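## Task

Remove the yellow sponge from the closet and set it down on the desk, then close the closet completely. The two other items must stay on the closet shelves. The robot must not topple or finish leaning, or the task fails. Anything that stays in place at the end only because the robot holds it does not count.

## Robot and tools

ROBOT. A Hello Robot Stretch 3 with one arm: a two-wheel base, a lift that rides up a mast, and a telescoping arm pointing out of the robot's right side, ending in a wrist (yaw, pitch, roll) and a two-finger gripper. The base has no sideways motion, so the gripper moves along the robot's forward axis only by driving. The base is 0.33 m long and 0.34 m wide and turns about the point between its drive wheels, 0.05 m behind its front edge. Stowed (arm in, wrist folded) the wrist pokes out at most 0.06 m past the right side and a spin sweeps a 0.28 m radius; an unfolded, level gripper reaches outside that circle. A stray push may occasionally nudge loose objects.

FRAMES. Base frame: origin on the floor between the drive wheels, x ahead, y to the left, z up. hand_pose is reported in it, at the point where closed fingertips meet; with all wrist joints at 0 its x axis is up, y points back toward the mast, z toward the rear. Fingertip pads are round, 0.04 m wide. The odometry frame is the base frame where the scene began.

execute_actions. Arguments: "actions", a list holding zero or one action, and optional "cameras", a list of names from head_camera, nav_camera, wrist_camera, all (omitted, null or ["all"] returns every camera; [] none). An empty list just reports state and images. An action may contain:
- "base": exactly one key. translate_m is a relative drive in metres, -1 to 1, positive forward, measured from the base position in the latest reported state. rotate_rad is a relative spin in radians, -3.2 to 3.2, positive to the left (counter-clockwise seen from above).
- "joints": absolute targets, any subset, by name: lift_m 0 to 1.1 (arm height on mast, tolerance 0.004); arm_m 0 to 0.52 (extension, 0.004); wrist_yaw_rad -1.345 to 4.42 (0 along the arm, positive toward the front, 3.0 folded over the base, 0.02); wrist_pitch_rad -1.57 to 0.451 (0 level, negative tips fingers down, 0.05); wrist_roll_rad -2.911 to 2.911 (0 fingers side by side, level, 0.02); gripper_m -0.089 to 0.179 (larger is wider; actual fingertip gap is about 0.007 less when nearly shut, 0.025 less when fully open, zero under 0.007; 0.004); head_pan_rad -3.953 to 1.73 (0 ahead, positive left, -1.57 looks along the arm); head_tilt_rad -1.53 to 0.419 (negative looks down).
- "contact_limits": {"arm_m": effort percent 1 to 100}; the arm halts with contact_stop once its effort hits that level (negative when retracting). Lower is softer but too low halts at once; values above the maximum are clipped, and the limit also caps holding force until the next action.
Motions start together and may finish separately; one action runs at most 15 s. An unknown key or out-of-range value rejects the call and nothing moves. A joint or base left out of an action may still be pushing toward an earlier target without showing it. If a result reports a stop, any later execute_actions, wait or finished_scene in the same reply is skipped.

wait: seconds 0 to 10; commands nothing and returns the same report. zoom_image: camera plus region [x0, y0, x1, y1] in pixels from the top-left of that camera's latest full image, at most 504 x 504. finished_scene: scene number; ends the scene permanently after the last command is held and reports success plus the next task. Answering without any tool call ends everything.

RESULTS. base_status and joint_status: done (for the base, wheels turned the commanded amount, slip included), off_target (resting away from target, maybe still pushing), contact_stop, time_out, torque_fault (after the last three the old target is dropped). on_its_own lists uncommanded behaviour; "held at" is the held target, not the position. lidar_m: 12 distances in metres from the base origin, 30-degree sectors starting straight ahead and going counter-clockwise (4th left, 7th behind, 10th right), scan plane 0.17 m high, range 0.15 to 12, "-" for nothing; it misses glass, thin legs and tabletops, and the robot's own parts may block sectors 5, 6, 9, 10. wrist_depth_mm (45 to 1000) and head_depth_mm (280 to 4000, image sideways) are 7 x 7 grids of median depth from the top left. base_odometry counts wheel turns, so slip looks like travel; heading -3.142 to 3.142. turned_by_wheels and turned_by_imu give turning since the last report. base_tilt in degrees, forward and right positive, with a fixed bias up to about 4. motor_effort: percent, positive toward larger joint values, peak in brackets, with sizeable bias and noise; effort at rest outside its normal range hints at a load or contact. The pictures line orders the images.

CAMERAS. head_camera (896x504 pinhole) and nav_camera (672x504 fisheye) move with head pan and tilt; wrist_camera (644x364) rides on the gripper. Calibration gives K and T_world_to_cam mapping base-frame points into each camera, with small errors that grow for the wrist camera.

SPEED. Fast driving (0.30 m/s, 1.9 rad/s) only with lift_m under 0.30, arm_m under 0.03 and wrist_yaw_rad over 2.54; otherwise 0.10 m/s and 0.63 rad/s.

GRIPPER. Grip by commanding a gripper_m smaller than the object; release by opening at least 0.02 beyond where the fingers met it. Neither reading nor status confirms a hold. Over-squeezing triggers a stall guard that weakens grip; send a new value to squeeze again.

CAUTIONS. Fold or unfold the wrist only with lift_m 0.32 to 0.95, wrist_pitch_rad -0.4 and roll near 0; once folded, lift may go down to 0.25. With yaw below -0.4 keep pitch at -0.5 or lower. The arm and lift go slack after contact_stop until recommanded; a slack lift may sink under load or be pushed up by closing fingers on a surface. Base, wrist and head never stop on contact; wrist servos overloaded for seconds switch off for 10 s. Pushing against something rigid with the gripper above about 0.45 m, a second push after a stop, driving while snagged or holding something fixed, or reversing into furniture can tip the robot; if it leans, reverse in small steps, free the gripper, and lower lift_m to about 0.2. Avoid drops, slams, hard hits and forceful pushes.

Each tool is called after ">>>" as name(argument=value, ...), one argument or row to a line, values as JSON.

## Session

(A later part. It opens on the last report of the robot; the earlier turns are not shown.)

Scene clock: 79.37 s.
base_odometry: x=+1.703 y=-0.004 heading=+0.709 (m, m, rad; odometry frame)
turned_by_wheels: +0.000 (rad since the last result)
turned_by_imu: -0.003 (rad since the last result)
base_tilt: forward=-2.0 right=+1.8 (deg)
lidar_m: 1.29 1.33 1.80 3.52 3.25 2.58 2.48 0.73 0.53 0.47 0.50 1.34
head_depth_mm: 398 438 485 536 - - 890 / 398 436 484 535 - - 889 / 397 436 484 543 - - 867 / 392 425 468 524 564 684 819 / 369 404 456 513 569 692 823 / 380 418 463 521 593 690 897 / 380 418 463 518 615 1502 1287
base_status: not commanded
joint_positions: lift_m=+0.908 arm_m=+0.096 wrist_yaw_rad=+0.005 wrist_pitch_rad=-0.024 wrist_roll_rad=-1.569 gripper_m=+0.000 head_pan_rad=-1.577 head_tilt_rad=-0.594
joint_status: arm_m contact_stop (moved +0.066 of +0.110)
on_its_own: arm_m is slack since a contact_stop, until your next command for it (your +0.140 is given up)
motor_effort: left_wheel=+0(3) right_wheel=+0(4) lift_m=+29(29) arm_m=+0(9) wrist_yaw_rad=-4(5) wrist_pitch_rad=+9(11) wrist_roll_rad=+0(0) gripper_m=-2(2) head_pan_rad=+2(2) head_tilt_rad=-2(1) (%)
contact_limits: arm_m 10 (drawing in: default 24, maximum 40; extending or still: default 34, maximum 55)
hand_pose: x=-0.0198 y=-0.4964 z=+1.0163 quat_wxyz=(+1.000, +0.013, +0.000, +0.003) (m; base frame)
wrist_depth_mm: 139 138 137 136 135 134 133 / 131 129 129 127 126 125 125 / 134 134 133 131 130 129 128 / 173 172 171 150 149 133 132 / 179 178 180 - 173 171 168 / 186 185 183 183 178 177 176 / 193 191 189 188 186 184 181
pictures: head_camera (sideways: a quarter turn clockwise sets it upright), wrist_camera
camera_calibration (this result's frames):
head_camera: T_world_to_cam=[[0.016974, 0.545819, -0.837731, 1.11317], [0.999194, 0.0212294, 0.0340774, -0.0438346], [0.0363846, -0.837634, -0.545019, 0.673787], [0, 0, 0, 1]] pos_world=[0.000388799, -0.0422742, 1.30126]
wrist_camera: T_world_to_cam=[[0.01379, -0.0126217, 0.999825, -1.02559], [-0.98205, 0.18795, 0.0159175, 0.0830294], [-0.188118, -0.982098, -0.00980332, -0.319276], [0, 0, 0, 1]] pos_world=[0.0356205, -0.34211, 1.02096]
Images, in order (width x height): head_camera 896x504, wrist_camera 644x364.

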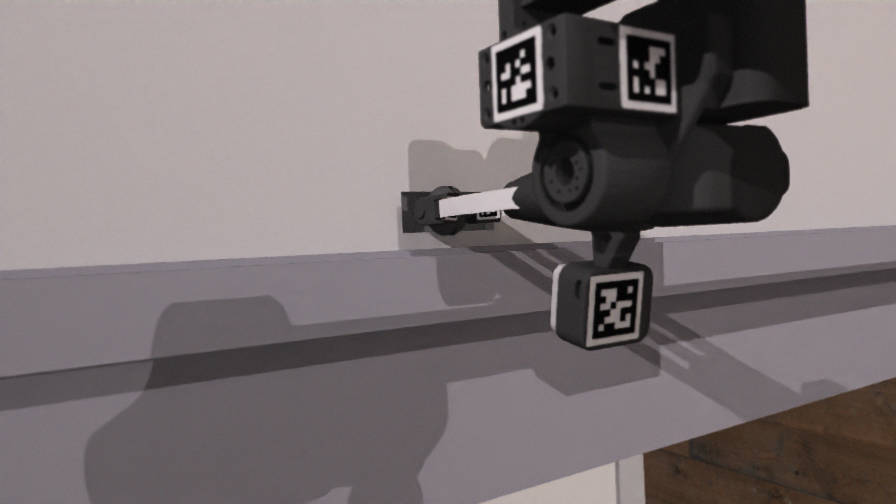

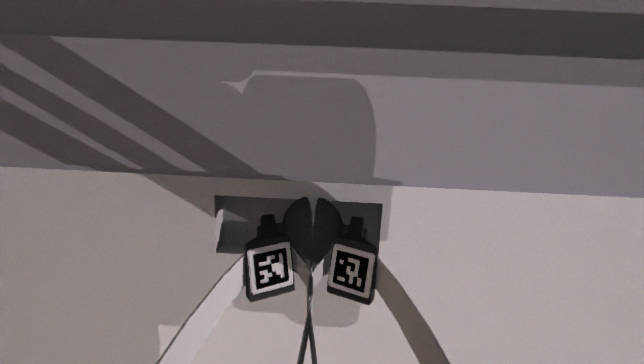

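>>> execute_actions(
  actions=[
    {"base":{"translate_m":-0.12},"joints":{"arm_m":0.097,"head_pan_rad":-1.3}},
  ],
  cameras=["head_camera"],
)

Scene clock: 81.97 s.
base_odometry: x=+1.612 y=-0.082 heading=+0.709 (m, m, rad; odometry frame)
turned_by_wheels: +0.000 (rad since the last result)
turned_by_imu: +0.000 (rad since the last result)
base_tilt: forward=-2.0 right=+1.8 (deg)
lidar_m: 1.41 1.46 1.97 3.52 3.20 2.45 2.35 0.73 0.53 0.51 0.49 1.47
head_depth_mm: 620 428 466 512 - - 812 / 1006 1084 1224 1082 1303 1392 870 / 1007 1084 933 1046 1315 1429 1232 / 400 434 482 542 614 718 862 / 395 440 495 562 651 766 929 / 416 462 515 586 682 1414 1276 / 427 475 540 1612 1814 1535 1279
base_status: done
joint_positions: lift_m=+0.908 arm_m=+0.097 wrist_yaw_rad=+0.004 wrist_pitch_rad=-0.024 wrist_roll_rad=-1.570 gripper_m=+0.000 head_pan_rad=-1.307 head_tilt_rad=-0.594
joint_status: all done
motor_effort: left_wheel=+0(4) right_wheel=+0(23) lift_m=+29(29) arm_m=+4(9) wrist_yaw_rad=-3(32) wrist_pitch_rad=+9(9) wrist_roll_rad=+0(0) gripper_m=-2(1) head_pan_rad=+2(16) head_tilt_rad=-2(3) (%)
hand_pose: x=-0.0201 y=-0.4973 z=+1.0164 quat_wxyz=(+1.000, +0.012, +0.000, +0.002) (m; base frame)
wrist_depth_mm: 673 533 704 657 649 515 594 / 716 548 868 862 841 536 834 / 667 590 872 880 863 564 855 / 174 174 172 177 170 172 186 / 180 179 180 - 175 172 170 / 187 185 183 183 178 178 176 / 194 192 191 189 186 184 182
pictures: head_camera (sideways: a quarter turn clockwise sets it upright)
camera_calibration (this result's frames):
head_camera: T_world_to_cam=[[-0.129078, 0.530609, -0.837731, 1.11407], [0.957413, 0.286705, 0.0340774, -0.0435798], [0.258264, -0.797656, -0.545019, 0.672433], [0, 0, 0, 1]] pos_world=[0.0118596, -0.0422676, 1.30126]
Images, in order (width x height): head_camera 896x504.

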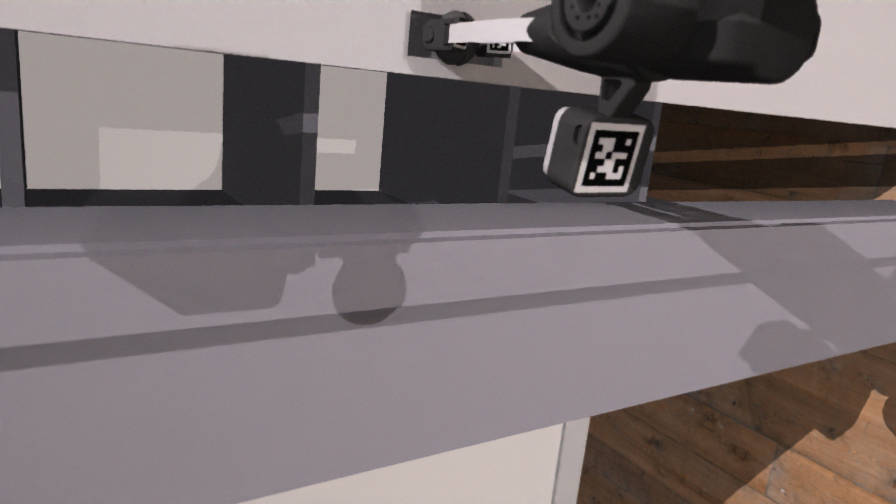

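>>> execute_actions(
  actions=[
    {"base":{"translate_m":-0.36},"joints":{"arm_m":0.0965,"head_pan_rad":-1.4,"head_tilt_rad":-0.7}},
  ],
)

Scene clock: 86.87 s.
base_odometry: x=+1.339 y=-0.317 heading=+0.709 (m, m, rad; odometry frame)
turned_by_wheels: +0.000 (rad since the last result)
turned_by_imu: +0.001 (rad since the last result)
base_tilt: forward=-1.9 right=+1.8 (deg)
lidar_m: 1.77 1.83 2.48 3.53 2.84 2.08 1.99 0.74 0.53 0.51 0.70 0.69
head_depth_mm: 393 437 493 550 - 849 991 / 411 450 501 579 - 855 1032 / 1034 960 1229 1057 1538 1370 1148 / 1051 986 1253 1310 1555 1414 1211 / 1066 1007 1285 1287 1571 1419 1208 / 1087 1021 1290 1331 1426 1423 1219 / 1069 1032 1147 1144 1216 1043 1171
base_status: done
joint_positions: lift_m=+0.908 arm_m=+0.097 wrist_yaw_rad=+0.003 wrist_pitch_rad=-0.024 wrist_roll_rad=-1.570 gripper_m=+0.000 head_pan_rad=-1.393 head_tilt_rad=-0.691
joint_status: all done
motor_effort: left_wheel=+1(4) right_wheel=+1(20) lift_m=+29(29) arm_m=-1(2) wrist_yaw_rad=-2(27) wrist_pitch_rad=+9(9) wrist_roll_rad=+0(0) gripper_m=-2(2) head_pan_rad=-3(10) head_tilt_rad=-3(11) (%)
hand_pose: x=-0.0205 y=-0.4972 z=+1.0164 quat_wxyz=(+1.000, +0.012, +0.000, +0.001) (m; base frame)
wrist_depth_mm: 700 539 825 836 824 539 803 / 710 579 877 845 850 534 847 / 683 553 885 888 856 570 876 / 179 178 177 180 174 174 172 / 186 185 184 - 180 177 176 / 194 192 190 189 185 183 182 / 201 200 197 195 193 190 188
pictures: head_camera (sideways: a quarter turn clockwise sets it upright), nav_camera (sideways: a quarter turn counterclockwise sets it upright), wrist_camera
camera_calibration (this result's frames):
head_camera: T_world_to_cam=[[-0.0970966, 0.616932, -0.781004, 1.03992], [0.979038, 0.20037, 0.0365599, -0.0469391], [0.179045, -0.761083, -0.623455, 0.774958], [0, 0, 0, 1]] pos_world=[0.0081752, -0.0423444, 1.29705]
nav_camera: T_world_to_cam=[[0.139495, -0.647267, 0.749391, -0.933352], [-0.973753, -0.22712, -0.0149108, 0.0801459], [0.179853, -0.727641, -0.66196, 0.816892], [0, 0, 0, 1]] pos_world=[0.0613195, 0.00847916, 1.24139]
wrist_camera: T_world_to_cam=[[0.0142816, -0.012124, 0.999825, -1.02547], [-0.981535, 0.190582, 0.0163314, 0.083394], [-0.190746, -0.981596, -0.00917834, -0.320586], [0, 0, 0, 1]] pos_world=[0.0353489, -0.343013, 1.02098]
Images, in order (width x height): head_camera 896x504, nav_camera 672x504, wrist_camera 644x364.

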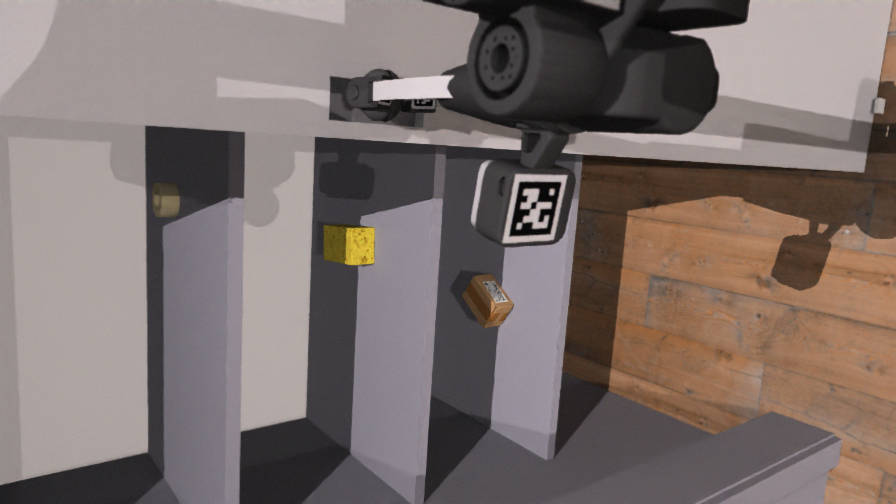

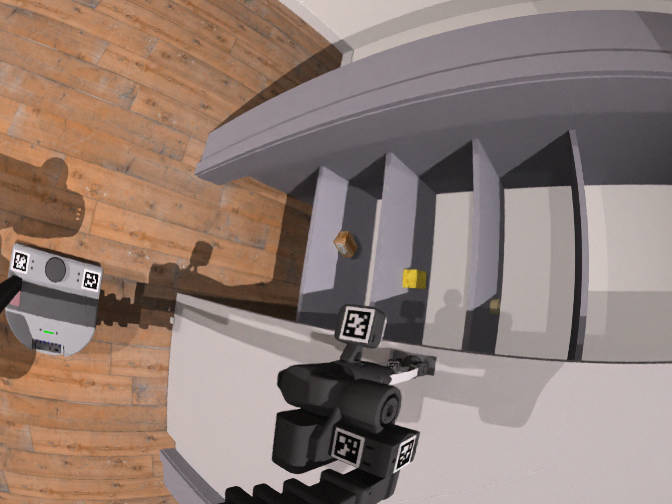

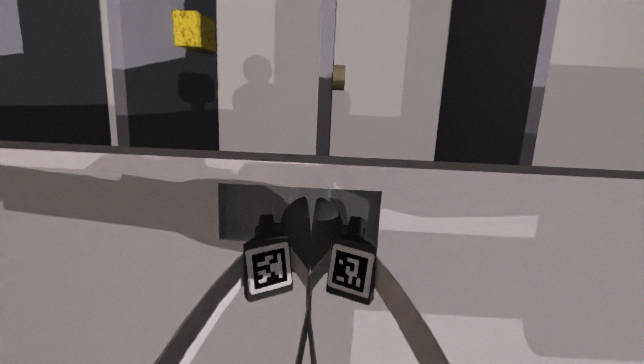

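>>> execute_actions(
  actions=[
    {"joints":{"arm_m":0.03,"wrist_roll_rad":0}},
  ],
  cameras=[],
)

>>> execute_actions(
  actions=[
    {"base":{"translate_m":0.19},"joints":{"lift_m":0.83,"wrist_pitch_rad":-0.3,"gripper_m":0.13,"head_pan_rad":-1.57}},
  ],
  cameras=[],
)

>>> execute_actions(
  actions=[
    {"joints":{"arm_m":0.33}},
  ],
  cameras=["wrist_camera","head_camera"],
)

Scene clock: 89.10 s.
base_odometry: x=+1.339 y=-0.317 heading=+0.709 (m, m, rad; odometry frame)
turned_by_wheels: +0.000 (rad since the last result)
turned_by_imu: +0.001 (rad since the last result)
base_tilt: forward=-2.0 right=+1.7 (deg)
lidar_m: 1.77 1.83 2.48 3.52 2.85 2.07 1.99 0.73 0.53 0.51 0.70 0.69
head_depth_mm: 393 437 490 548 - - - / 410 450 512 555 - - - / 1030 958 1239 1301 1258 1360 1153 / 1054 982 1263 1311 1555 1407 1198 / 1067 1003 1283 1290 1573 1417 1204 / 1086 1022 1295 1330 1434 1423 1220 / 1068 1034 1145 1144 1216 1046 1175
base_status: not commanded
joint_positions: lift_m=+0.908 arm_m=+0.030 wrist_yaw_rad=+0.001 wrist_pitch_rad=-0.024 wrist_roll_rad=-0.004 gripper_m=+0.000 head_pan_rad=-1.393 head_tilt_rad=-0.691
joint_status: all done
motor_effort: left_wheel=+0(0) right_wheel=+1(0) lift_m=+29(29) arm_m=-3(4) wrist_yaw_rad=+0(1) wrist_pitch_rad=+9(9) wrist_roll_rad=+2(3) gripper_m=-2(2) head_pan_rad=-3(3) head_tilt_rad=-5(3) (%)
hand_pose: x=-0.0213 y=-0.4308 z=+1.0164 quat_wxyz=(+0.709, +0.009, -0.705, -0.009) (m; base frame)
wrist_depth_mm: 738 878 875 214 216 216 218 / 745 906 924 222 223 224 226 / 702 779 744 232 233 233 235 / 752 983 988 243 242 244 246 / 752 882 878 - 253 254 256 / 655 664 681 266 264 264 268 / 757 933 904 273 276 277 280
pictures: none
No camera images: the call's "cameras" was empty. Leave "cameras" out to get every camera's image.

Scene clock: 92.53 s.
base_odometry: x=+1.483 y=-0.193 heading=+0.709 (m, m, rad; odometry frame)
turned_by_wheels: +0.000 (rad since the last result)
turned_by_imu: +0.001 (rad since the last result)
base_tilt: forward=-1.9 right=+1.8 (deg)
lidar_m: 1.58 1.64 2.21 3.17 3.11 2.28 2.18 0.73 0.54 1.23 0.57 0.69
head_depth_mm: 1032 928 1175 629 712 - - / 1031 944 1234 1288 1251 1461 - / 1033 950 1239 1302 1220 - - / 1035 911 1243 1276 1233 1402 1208 / 1033 925 1236 1080 1279 1423 1207 / 1032 940 1245 1084 1289 1399 1112 / 1038 959 1125 1035 814 836 1026
base_status: done
joint_positions: lift_m=+0.830 arm_m=+0.030 wrist_yaw_rad=+0.001 wrist_pitch_rad=-0.316 wrist_roll_rad=-0.004 gripper_m=+0.130 head_pan_rad=-1.563 head_tilt_rad=-0.691
joint_status: all done
motor_effort: left_wheel=+0(6) right_wheel=+2(6) lift_m=+22(25) arm_m=-3(3) wrist_yaw_rad=+0(0) wrist_pitch_rad=+6(9) wrist_roll_rad=+2(2) gripper_m=+0(81) head_pan_rad=-3(12) head_tilt_rad=-2(3) (%)
hand_pose: x=-0.0214 y=-0.4113 z=+0.8665 quat_wxyz=(+0.700, +0.112, -0.696, -0.111) (m; base frame)
wrist_depth_mm: 503 741 855 867 859 842 210 / 507 751 906 920 936 903 222 / 515 642 671 703 736 264 242 / 515 771 - - - 277 265 / 405 688 852 890 892 293 296 / 390 - - - - 328 333 / 395 789 - - - 378 378
pictures: none
No camera images: the call's "cameras" was empty. Leave "cameras" out to get every camera's image.

Scene clock: 95.97 s.
base_odometry: x=+1.483 y=-0.193 heading=+0.709 (m, m, rad; odometry frame)
turned_by_wheels: +0.000 (rad since the last result)
turned_by_imu: +0.001 (rad since the last result)
base_tilt: forward=-1.9 right=+1.7 (deg)
lidar_m: 1.58 1.63 2.22 3.17 3.12 2.28 2.18 0.73 0.54 1.23 0.57 0.69
head_depth_mm: 1036 926 1182 572 - 854 1070 / 1031 946 1262 - 1249 1367 1125 / 1035 944 1252 - 1259 1400 1199 / 1038 910 1229 1314 1265 1404 1200 / 1030 922 1239 1076 1276 1415 1209 / 1036 941 1237 1083 1288 1377 1111 / 1035 958 1125 1032 814 837 1030
base_status: not commanded
joint_positions: lift_m=+0.830 arm_m=+0.330 wrist_yaw_rad=+0.000 wrist_pitch_rad=-0.316 wrist_roll_rad=-0.003 gripper_m=+0.130 head_pan_rad=-1.563 head_tilt_rad=-0.692
joint_status: all done
motor_effort: left_wheel=+0(0) right_wheel=+2(1) lift_m=+22(21) arm_m=+3(2) wrist_yaw_rad=+0(0) wrist_pitch_rad=+6(6) wrist_roll_rad=+1(2) gripper_m=+0(0) head_pan_rad=-3(3) head_tilt_rad=-2(4) (%)
hand_pose: x=-0.0214 y=-0.7108 z=+0.8665 quat_wxyz=(+0.700, +0.112, -0.697, -0.111) (m; base frame)
wrist_depth_mm: 508 584 581 589 597 591 595 / 515 629 640 639 637 642 639 / 517 637 667 675 666 686 676 / 463 483 492 479 521 538 558 / 376 396 392 403 408 435 431 / 466 - 606 350 360 369 372 / 517 594 601 615 622 623 641
pictures: head_camera (sideways: a quarter turn clockwise sets it upright), wrist_camera
camera_calibration (this result's frames):
head_camera: T_world_to_cam=[[0.00885302, 0.62478, -0.780751, 1.03894], [0.998833, 0.0315456, 0.0365696, -0.0470725], [0.0474772, -0.780163, -0.623772, 0.776173], [0, 0, 0, 1]] pos_world=[0.000969321, -0.0420816, 1.29703]
wrist_camera: T_world_to_cam=[[-0.999752, 0.00615153, 0.0213872, -0.0390637], [-0.0156441, 0.489244, -0.872007, 1.12834], [-0.0158277, -0.872125, -0.489027, -0.0345091], [0, 0, 0, 1]] pos_world=[-0.0219484, -0.58189, 0.96788]
Images, in order (width x height): head_camera 896x504, wrist_camera 644x364.

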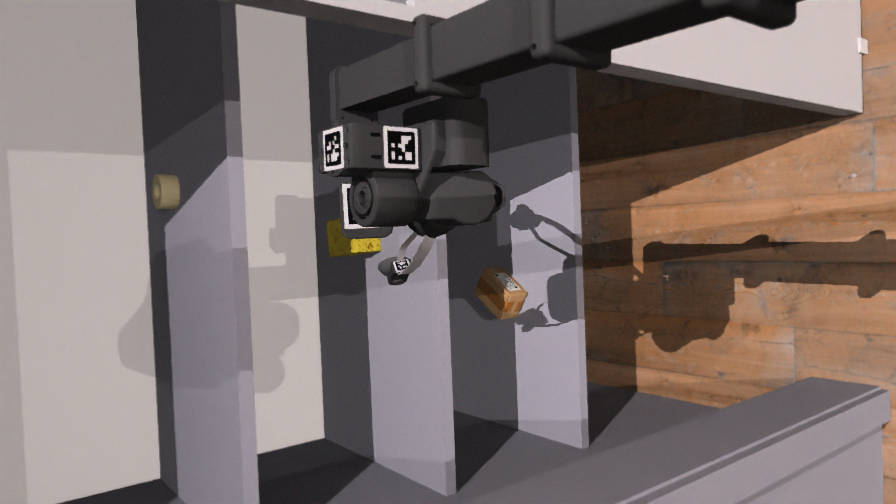

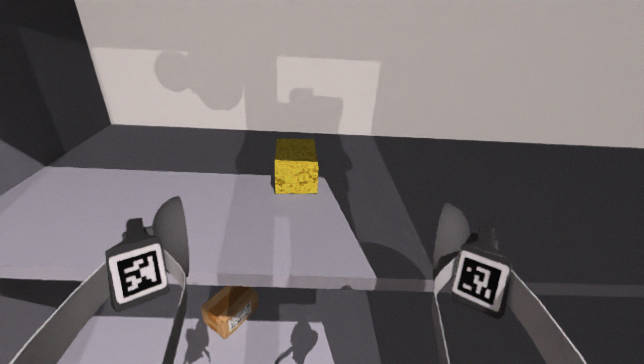

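>>> execute_actions(
  actions=[
    {"base":{"translate_m":0.291},"joints":{"arm_m":0.0,"gripper_m":0.02,"wrist_pitch_rad":-0.9}},
  ],
  cameras=[],
)

>>> execute_actions(
  actions=[
    {"base":{"rotate_rad":0.5}},
  ],
  cameras=[],
)

>>> execute_actions(
  actions=[
    {"base":{"translate_m":-0.3}},
  ],
  cameras=[],
)

>>> execute_actions(
  actions=[
    {"base":{"rotate_rad":-0.5},"joints":{"lift_m":0.78}},
  ],
  cameras=[],
)

>>> execute_actions(
  actions=[
    {"joints":{"arm_m":0.05,"gripper_m":0.13,"wrist_pitch_rad":-0.3}},
  ],
  cameras=[],
)

>>> execute_actions(
  actions=[
    {"joints":{"arm_m":0.38,"lift_m":0.74}},
  ],
  cameras=["wrist_camera"],
)

Scene clock: 101.00 s.
base_odometry: x=+1.704 y=-0.003 heading=+0.709 (m, m, rad; odometry frame)
turned_by_wheels: +0.000 (rad since the last result)
turned_by_imu: +0.001 (rad since the last result)
base_tilt: forward=-2.0 right=+1.9 (deg)
lidar_m: 1.29 1.33 1.80 3.53 3.23 2.58 2.48 0.73 0.69 0.47 0.50 1.34
head_depth_mm: 1032 927 1224 1276 1244 1423 - / 1032 941 1238 1252 1242 1420 - / 1031 958 1230 1265 1260 1452 - / 990 437 488 566 655 801 1028 / 373 416 480 558 658 804 1021 / 384 429 484 559 657 853 1219 / 384 428 486 571 1627 1442 1225
base_status: done
joint_positions: lift_m=+0.830 arm_m=+0.000 wrist_yaw_rad=+0.000 wrist_pitch_rad=-0.907 wrist_roll_rad=-0.003 gripper_m=+0.020 head_pan_rad=-1.563 head_tilt_rad=-0.692
joint_status: all done
motor_effort: left_wheel=+0(5) right_wheel=+1(7) lift_m=+21(22) arm_m=-3(4) wrist_yaw_rad=+0(0) wrist_pitch_rad=+2(5) wrist_roll_rad=+1(1) gripper_m=+0(82) head_pan_rad=-3(3) head_tilt_rad=-3(3) (%)
hand_pose: x=-0.0216 y=-0.2841 z=+0.7523 quat_wxyz=(+0.637, +0.310, -0.634, -0.310) (m; base frame)
wrist_depth_mm: - 293 285 725 754 753 779 / - 356 348 - - - - / - - 440 - - - 562 / 979 998 602 - - - 600 / 910 943 931 951 944 937 911 / 851 852 863 869 879 906 902 / 787 816 831 848 819 852 861
pictures: none
No camera images: the call's "cameras" was empty. Leave "cameras" out to get every camera's image.

Scene clock: 102.93 s.
base_odometry: x=+1.704 y=-0.003 heading=+1.209 (m, m, rad; odometry frame)
turned_by_wheels: +0.500 (rad since the last result)
turned_by_imu: +0.508 (rad since the last result)
base_tilt: forward=-1.9 right=+1.8 (deg)
lidar_m: 1.32 1.77 3.53 3.25 2.59 2.48 0.74 0.69 0.47 0.50 1.35 1.29
head_depth_mm: 385 424 473 530 605 690 - / 403 446 501 568 662 776 - / 1102 1225 1343 634 749 848 - / 1182 1322 1509 1743 1696 1409 1206 / 1246 1411 1607 1903 1708 1413 1212 / 1319 1506 1749 2011 1733 1418 1209 / 1396 1562 1714 1823 1729 1432 1226
base_status: done
joint_positions: lift_m=+0.830 arm_m=+0.000 wrist_yaw_rad=+0.000 wrist_pitch_rad=-0.907 wrist_roll_rad=-0.003 gripper_m=+0.020 head_pan_rad=-1.563 head_tilt_rad=-0.692
joint_status: not commanded
motor_effort: left_wheel=-2(6) right_wheel=+4(8) lift_m=+21(21) arm_m=-3(3) wrist_yaw_rad=+0(0) wrist_pitch_rad=+2(2) wrist_roll_rad=+1(1) gripper_m=+0(0) head_pan_rad=-3(3) head_tilt_rad=-3(4) (%)
hand_pose: x=-0.0216 y=-0.2841 z=+0.7523 quat_wxyz=(+0.637, +0.310, -0.634, -0.310) (m; base frame)
wrist_depth_mm: - - - - 295 250 219 / - - - - 343 277 679 / - - - - 404 348 672 / 1000 - - 990 508 - - / 911 937 951 953 937 966 961 / 854 866 876 865 905 899 909 / 812 803 822 818 850 852 813
pictures: none
No camera images: the call's "cameras" was empty. Leave "cameras" out to get every camera's image.

Scene clock: 107.37 s.
base_odometry: x=+1.598 y=-0.284 heading=+1.209 (m, m, rad; odometry frame)
turned_by_wheels: +0.000 (rad since the last result)
turned_by_imu: +0.001 (rad since the last result)
base_tilt: forward=-2.0 right=+1.9 (deg)
lidar_m: 1.59 2.13 3.31 3.22 2.32 2.21 0.53 0.42 1.08 0.43 0.46 1.55
head_depth_mm: 901 866 1084 921 1087 1350 - / 916 879 1136 937 1139 1394 - / 747 788 948 974 1152 1429 - / 619 675 743 637 707 816 974 / 380 411 450 501 582 720 1001 / 339 374 428 517 657 856 1195 / 346 409 485 585 1635 1428 1225
base_status: done
joint_positions: lift_m=+0.830 arm_m=+0.000 wrist_yaw_rad=+0.000 wrist_pitch_rad=-0.907 wrist_roll_rad=-0.003 gripper_m=+0.020 head_pan_rad=-1.563 head_tilt_rad=-0.692
joint_status: not commanded
motor_effort: left_wheel=-2(7) right_wheel=+4(4) lift_m=+21(21) arm_m=-3(3) wrist_yaw_rad=+0(0) wrist_pitch_rad=+3(2) wrist_roll_rad=+1(1) gripper_m=+0(0) head_pan_rad=-3(3) head_tilt_rad=-4(3) (%)
hand_pose: x=-0.0216 y=-0.2841 z=+0.7523 quat_wxyz=(+0.637, +0.310, -0.634, -0.310) (m; base frame)
wrist_depth_mm: - 239 272 678 751 764 727 / - 362 307 692 681 690 706 / - - 381 - - 639 634 / 964 975 533 - - - 591 / 903 942 923 939 964 948 969 / 856 871 853 879 920 919 887 / 808 807 814 822 833 678 412
pictures: none
No camera images: the call's "cameras" was empty. Leave "cameras" out to get every camera's image.

Scene clock: 109.20 s.
base_odometry: x=+1.598 y=-0.284 heading=+0.709 (m, m, rad; odometry frame)
turned_by_wheels: -0.500 (rad since the last result)
turned_by_imu: -0.508 (rad since the last result)
base_tilt: forward=-2.0 right=+1.8 (deg)
lidar_m: 1.56 1.61 2.16 3.33 3.14 2.30 2.21 0.52 0.42 1.08 0.43 0.46
head_depth_mm: 910 861 1123 921 1134 1390 988 / 908 879 1115 933 1142 1397 1247 / 906 837 1127 941 1147 1382 - / 905 909 1123 952 1158 1383 1206 / 909 922 1123 956 1142 1382 1213 / 906 939 1132 967 1179 1319 1190 / 902 954 934 943 1000 768 722
base_status: done
joint_positions: lift_m=+0.780 arm_m=+0.000 wrist_yaw_rad=+0.000 wrist_pitch_rad=-0.907 wrist_roll_rad=-0.003 gripper_m=+0.020 head_pan_rad=-1.563 head_tilt_rad=-0.692
joint_status: all done
motor_effort: left_wheel=+3(8) right_wheel=-3(6) lift_m=+22(25) arm_m=-3(3) wrist_yaw_rad=+0(0) wrist_pitch_rad=+3(3) wrist_roll_rad=+1(1) gripper_m=+0(0) head_pan_rad=-3(3) head_tilt_rad=-2(3) (%)
hand_pose: x=-0.0216 y=-0.2841 z=+0.7023 quat_wxyz=(+0.637, +0.310, -0.634, -0.310) (m; base frame)
wrist_depth_mm: 466 629 642 662 678 687 702 / 486 609 977 635 634 638 209 / 370 719 - - - - 226 / 374 585 962 959 980 329 287 / 409 546 890 879 581 436 428 / 803 790 793 817 804 835 843 / 749 766 772 789 793 811 801
pictures: none
No camera images: the call's "cameras" was empty. Leave "cameras" out to get every camera's image.

Scene clock: 110.80 s.
base_odometry: x=+1.598 y=-0.284 heading=+0.709 (m, m, rad; odometry frame)
turned_by_wheels: +0.000 (rad since the last result)
turned_by_imu: +0.000 (rad since the last result)
base_tilt: forward=-2.0 right=+1.8 (deg)
lidar_m: 1.55 1.60 2.17 3.31 3.17 2.30 2.21 0.53 0.42 1.08 0.43 0.46
head_depth_mm: 902 863 1128 927 1130 1453 - / 906 878 1125 930 1174 1458 - / 904 840 1124 943 1149 - - / 906 909 1121 949 1161 1372 1201 / 908 928 1118 956 1157 1380 1213 / 905 940 1137 966 1176 1326 1187 / 903 957 934 939 997 766 726
base_status: not commanded
joint_positions: lift_m=+0.780 arm_m=+0.050 wrist_yaw_rad=+0.000 wrist_pitch_rad=-0.325 wrist_roll_rad=-0.003 gripper_m=+0.130 head_pan_rad=-1.563 head_tilt_rad=-0.692
joint_status: all done
motor_effort: left_wheel=+3(3) right_wheel=-2(3) lift_m=+21(21) arm_m=+3(1) wrist_yaw_rad=+0(0) wrist_pitch_rad=+10(9) wrist_roll_rad=+1(1) gripper_m=+0(82) head_pan_rad=-3(3) head_tilt_rad=-4(3) (%)
hand_pose: x=-0.0214 y=-0.4299 z=+0.8143 quat_wxyz=(+0.699, +0.115, -0.696, -0.114) (m; base frame)
wrist_depth_mm: 474 689 718 710 719 711 702 / 475 657 732 742 762 768 765 / 460 514 526 551 569 598 624 / 451 610 879 461 467 484 468 / 486 649 742 790 803 870 830 / 480 - 639 649 661 702 686 / 479 694 968 977 967 985 943
pictures: none
No camera images: the call's "cameras" was empty. Leave "cameras" out to get every camera's image.

Scene clock: 114.43 s.
base_odometry: x=+1.598 y=-0.284 heading=+0.709 (m, m, rad; odometry frame)
turned_by_wheels: +0.000 (rad since the last result)
turned_by_imu: +0.001 (rad since the last result)
base_tilt: forward=-2.0 right=+1.8 (deg)
lidar_m: 1.56 1.61 2.17 3.32 3.15 2.30 2.21 0.52 0.42 1.08 0.43 0.46
head_depth_mm: 910 862 1125 929 1184 - 1157 / 905 882 1121 - 1132 1384 1194 / 905 838 1117 - 1133 1371 1201 / 902 908 1120 954 1150 1373 1209 / 905 923 1121 954 1142 1375 1210 / 902 937 1130 966 1169 1323 1187 / 906 953 928 942 1000 765 723
base_status: not commanded
joint_positions: lift_m=+0.740 arm_m=+0.380 wrist_yaw_rad=+0.000 wrist_pitch_rad=-0.324 wrist_roll_rad=-0.003 gripper_m=+0.130 head_pan_rad=-1.563 head_tilt_rad=-0.692
joint_status: all done
motor_effort: left_wheel=+3(3) right_wheel=-3(2) lift_m=+21(20) arm_m=+3(3) wrist_yaw_rad=+0(0) wrist_pitch_rad=+9(10) wrist_roll_rad=+1(1) gripper_m=+0(0) head_pan_rad=-3(3) head_tilt_rad=-4(5) (%)
hand_pose: x=-0.0215 y=-0.7600 z=+0.7746 quat_wxyz=(+0.699, +0.114, -0.696, -0.114) (m; base frame)
wrist_depth_mm: 404 408 407 408 414 411 411 / 442 444 442 442 445 444 446 / 399 412 426 441 461 470 472 / 301 307 316 249 334 344 352 / 240 255 250 254 259 278 275 / 207 - 208 211 213 223 222 / - 174 177 179 183 185 189
pictures: wrist_camera
camera_calibration (this result's frames):
wrist_camera: T_world_to_cam=[[-0.999754, 0.00606777, 0.0213293, -0.0368271], [-0.0155085, 0.496191, -0.868075, 1.07452], [-0.0158507, -0.868192, -0.495975, -0.11396], [0, 0, 0, 1]] pos_world=[-0.0219603, -0.631881, 0.877024]
Images, in order (width x height): wrist_camera 644x364.

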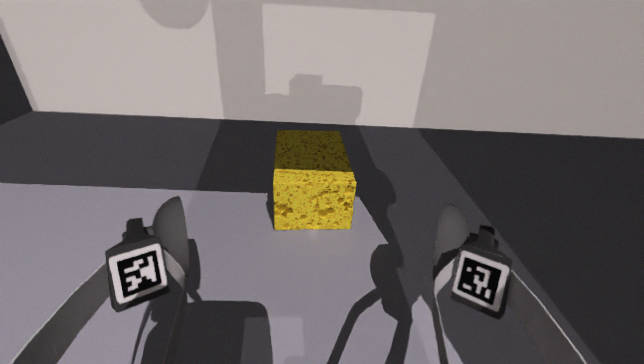

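>>> execute_actions(
  actions=[
    {"joints":{"arm_m":0.505,"lift_m":0.71}},
  ],
  cameras=["wrist_camera"],
)

>>> execute_actions(
  actions=[
    {"joints":{"gripper_m":0.03}},
  ],
  cameras=["wrist_camera"],
)

>>> execute_actions(
  actions=[
    {"joints":{"lift_m":0.75}},
  ],
  cameras=["wrist_camera"],
)

>>> execute_actions(
  actions=[
    {"joints":{"arm_m":0.0,"wrist_pitch_rad":-0.4,"lift_m":0.78,"head_pan_rad":1.2,"head_tilt_rad":-0.4}},
  ],
  cameras=["wrist_camera","nav_camera"],
)

Scene clock: 119.63 s.
base_odometry: x=+1.598 y=-0.284 heading=+0.709 (m, m, rad; odometry frame)
turned_by_wheels: +0.000 (rad since the last result)
turned_by_imu: +0.001 (rad since the last result)
base_tilt: forward=-2.1 right=+1.8 (deg)
lidar_m: 1.55 1.61 2.17 3.31 3.15 2.30 2.21 0.52 0.42 1.08 0.43 0.47
head_depth_mm: 905 861 1121 921 1159 - - / 910 878 1123 964 1114 1395 1192 / 903 839 1124 875 1147 1367 1201 / 910 908 1124 931 1154 1371 1207 / 904 924 1125 959 1144 1379 1218 / 905 938 1130 968 1173 1325 1189 / 905 955 924 936 996 766 721
base_status: not commanded
joint_positions: lift_m=+0.710 arm_m=+0.505 wrist_yaw_rad=+0.000 wrist_pitch_rad=-0.324 wrist_roll_rad=-0.003 gripper_m=+0.130 head_pan_rad=-1.563 head_tilt_rad=-0.692
joint_status: all done
motor_effort: left_wheel=+3(4) right_wheel=-2(2) lift_m=+21(25) arm_m=+3(2) wrist_yaw_rad=+0(0) wrist_pitch_rad=+9(9) wrist_roll_rad=+1(1) gripper_m=+0(1) head_pan_rad=-3(3) head_tilt_rad=-3(3) (%)
hand_pose: x=-0.0215 y=-0.8850 z=+0.7446 quat_wxyz=(+0.699, +0.114, -0.697, -0.114) (m; base frame)
wrist_depth_mm: 293 295 292 295 297 296 296 / 317 318 317 318 320 321 321 / 326 336 335 337 343 343 349 / 246 252 244 179 274 281 290 / 197 207 189 140 214 226 223 / 169 - 123 117 168 184 183 / - 142 131 129 147 151 154
pictures: wrist_camera
camera_calibration (this result's frames):
wrist_camera: T_world_to_cam=[[-0.999754, 0.0060792, 0.0213288, -0.0354211], [-0.0155035, 0.496132, -0.868109, 1.11049], [-0.0158593, -0.868226, -0.495916, -0.237433], [0, 0, 0, 1]] pos_world=[-0.0219614, -0.756882, 0.847039]
Images, in order (width x height): wrist_camera 644x364.

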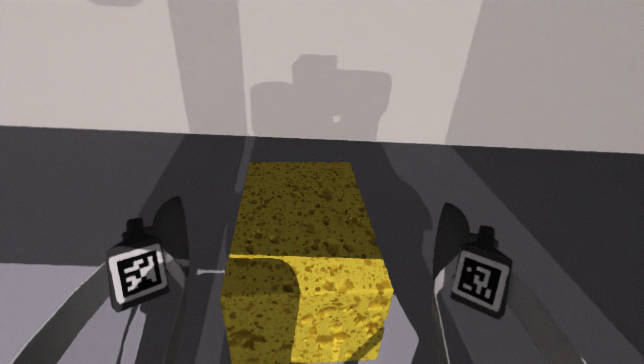

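Scene clock: 121.13 s.
base_odometry: x=+1.598 y=-0.284 heading=+0.709 (m, m, rad; odometry frame)
turned_by_wheels: +0.000 (rad since the last result)
turned_by_imu: +0.000 (rad since the last result)
base_tilt: forward=-1.9 right=+1.8 (deg)
lidar_m: 1.56 1.60 2.18 3.32 3.15 2.30 2.21 0.52 0.42 1.08 0.43 0.46
head_depth_mm: 906 862 1120 928 1167 - - / 906 877 1125 964 1109 1397 1197 / 902 837 1125 871 1144 1362 1196 / 909 907 1124 946 1159 1367 1200 / 904 924 1121 952 1139 1375 1210 / 902 944 1131 966 1177 1323 1188 / 903 953 931 940 996 766 723
base_status: not commanded
joint_positions: lift_m=+0.710 arm_m=+0.505 wrist_yaw_rad=+0.000 wrist_pitch_rad=-0.323 wrist_roll_rad=-0.003 gripper_m=+0.031 head_pan_rad=-1.563 head_tilt_rad=-0.692
joint_status: all done
motor_effort: left_wheel=+3(3) right_wheel=-2(2) lift_m=+21(22) arm_m=+3(3) wrist_yaw_rad=+0(0) wrist_pitch_rad=+9(9) wrist_roll_rad=+1(1) gripper_m=-15(90) head_pan_rad=-3(3) head_tilt_rad=-4(2) (%)
hand_pose: x=-0.0215 y=-0.8850 z=+0.7446 quat_wxyz=(+0.699, +0.114, -0.697, -0.114) (m; base frame)
wrist_depth_mm: 294 293 295 294 295 298 296 / 316 320 317 320 320 324 320 / 327 337 334 338 344 345 347 / 247 250 231 186 273 282 290 / 198 201 139 141 219 220 223 / 164 165 119 122 133 180 183 / 141 143 136 137 150 152 154
pictures: wrist_camera
camera_calibration (this result's frames):
wrist_camera: T_world_to_cam=[[-0.999754, 0.00608015, 0.0213298, -0.0354213], [-0.0155051, 0.496062, -0.868149, 1.11048], [-0.0158594, -0.868266, -0.495846, -0.237518], [0, 0, 0, 1]] pos_world=[-0.0219613, -0.756882, 0.847048]
Images, in order (width x height): wrist_camera 644x364.

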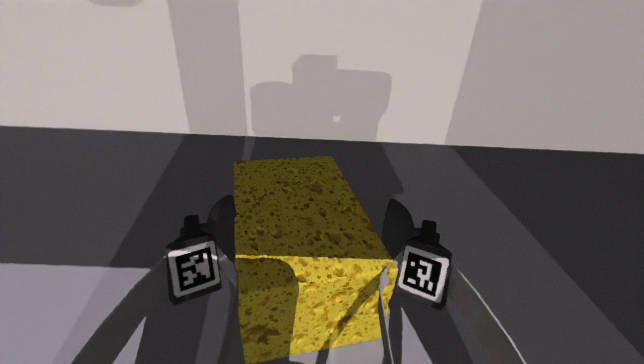

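Scene clock: 122.30 s.
base_odometry: x=+1.598 y=-0.284 heading=+0.709 (m, m, rad; odometry frame)
turned_by_wheels: +0.000 (rad since the last result)
turned_by_imu: +0.000 (rad since the last result)
base_tilt: forward=-2.1 right=+1.8 (deg)
lidar_m: 1.55 1.60 2.18 3.33 3.17 2.30 2.21 0.52 0.42 1.08 0.43 0.46
head_depth_mm: 903 862 1124 928 1180 - 1021 / 901 876 1118 902 1113 1387 1193 / 904 838 695 882 1148 1373 1196 / 907 910 1126 948 1152 1375 1202 / 904 923 1124 959 1143 1375 1211 / 903 940 1130 964 1174 1330 1193 / 905 950 931 940 998 766 722
base_status: not commanded
joint_positions: lift_m=+0.750 arm_m=+0.505 wrist_yaw_rad=+0.000 wrist_pitch_rad=-0.323 wrist_roll_rad=-0.003 gripper_m=+0.031 head_pan_rad=-1.563 head_tilt_rad=-0.692
joint_status: all done
motor_effort: left_wheel=+3(3) right_wheel=-2(3) lift_m=+30(35) arm_m=+3(3) wrist_yaw_rad=+0(0) wrist_pitch_rad=+9(9) wrist_roll_rad=+1(1) gripper_m=-15(15) head_pan_rad=-2(3) head_tilt_rad=-2(4) (%)
hand_pose: x=-0.0215 y=-0.8850 z=+0.7842 quat_wxyz=(+0.699, +0.114, -0.697, -0.114) (m; base frame)
wrist_depth_mm: 290 294 295 295 297 296 294 / 318 319 322 320 320 322 325 / 349 345 349 346 347 350 352 / 317 324 300 185 352 363 372 / 254 260 139 141 281 283 290 / 211 214 119 122 133 233 236 / 181 184 176 137 192 196 198
pictures: wrist_camera
camera_calibration (this result's frames):
wrist_camera: T_world_to_cam=[[-0.999754, 0.00607986, 0.0213285, -0.0362643], [-0.0155043, 0.496052, -0.868154, 1.14483], [-0.0158583, -0.868271, -0.495836, -0.217911], [0, 0, 0, 1]] pos_world=[-0.0219612, -0.756883, 0.886617]
Images, in order (width x height): wrist_camera 644x364.

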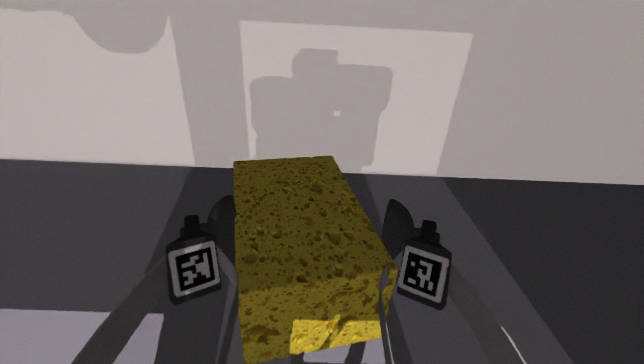

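Scene clock: 127.20 s.
base_odometry: x=+1.598 y=-0.284 heading=+0.709 (m, m, rad; odometry frame)
turned_by_wheels: +0.000 (rad since the last result)
turned_by_imu: +0.001 (rad since the last result)
base_tilt: forward=-2.0 right=+1.8 (deg)
lidar_m: 1.55 1.61 2.18 3.33 3.16 2.30 2.21 0.52 0.42 1.08 0.43 0.47
head_depth_mm: 2099 2192 2335 2463 2346 1755 1415 / 2459 2571 2765 2896 2372 1769 1421 / 2929 3089 3314 3316 2378 1797 1432 / 3385 3677 3883 3584 2408 1796 1441 / 3390 3517 3800 3652 2416 1806 1447 / 3245 3409 3569 3651 2431 1808 1452 / 3110 3243 3505 3601 2473 1842 1456
base_status: not commanded
joint_positions: lift_m=+0.780 arm_m=+0.000 wrist_yaw_rad=+0.000 wrist_pitch_rad=-0.416 wrist_roll_rad=-0.003 gripper_m=+0.031 head_pan_rad=+1.193 head_tilt_rad=-0.409
joint_status: all done
motor_effort: left_wheel=+3(3) right_wheel=-3(2) lift_m=+30(27) arm_m=-3(4) wrist_yaw_rad=+0(0) wrist_pitch_rad=+6(9) wrist_roll_rad=+1(1) gripper_m=-15(15) head_pan_rad=+3(29) head_tilt_rad=+4(19) (%)
hand_pose: x=-0.0215 y=-0.3698 z=+0.7928 quat_wxyz=(+0.693, +0.147, -0.690, -0.146) (m; base frame)
wrist_depth_mm: 471 710 740 770 771 760 764 / 463 548 567 601 635 654 688 / 464 625 917 940 502 524 512 / 483 728 764 185 883 896 908 / 493 654 139 141 731 718 204 / 505 662 119 122 133 - 202 / 378 813 859 137 937 274 222
pictures: nav_camera (sideways: a quarter turn counterclockwise sets it upright), wrist_camera
camera_calibration (this result's frames):
nav_camera: T_world_to_cam=[[0.136321, 0.405004, 0.904095, -1.13505], [0.947797, -0.318874, -0.000065982, 0.0491009], [0.288265, 0.856908, -0.427331, 0.510971], [0, 0, 0, 1]] pos_world=[-0.0391022, 0.0375002, 1.24455]
wrist_camera: T_world_to_cam=[[-0.999753, 0.00418162, 0.021822, -0.0407003], [-0.015461, 0.574429, -0.818408, 0.886286], [-0.0159574, -0.818543, -0.574223, 0.314244], [0, 0, 0, 1]] pos_world=[-0.0219728, -0.251716, 0.906678]
Images, in order (width x height): nav_camera 672x504, wrist_camera 644x364.

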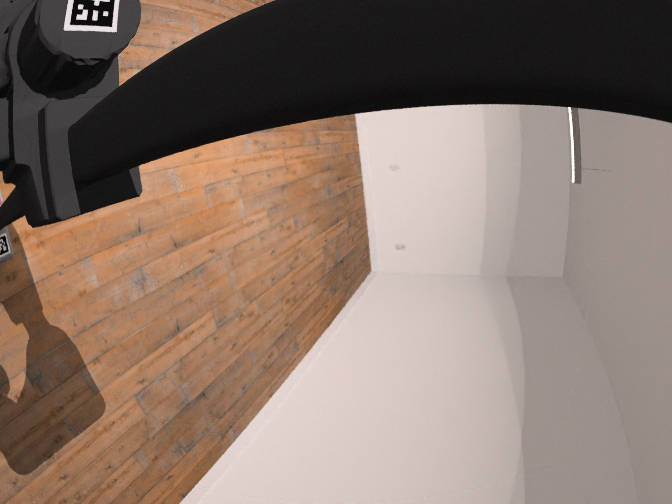

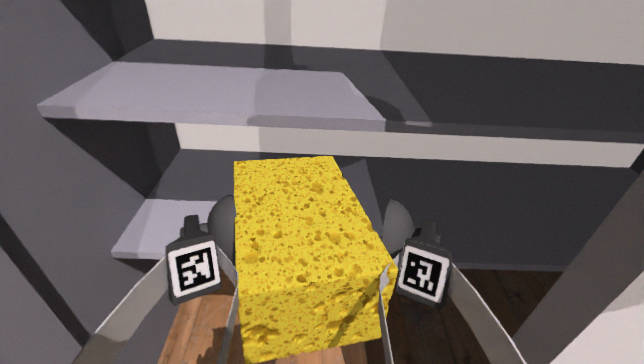

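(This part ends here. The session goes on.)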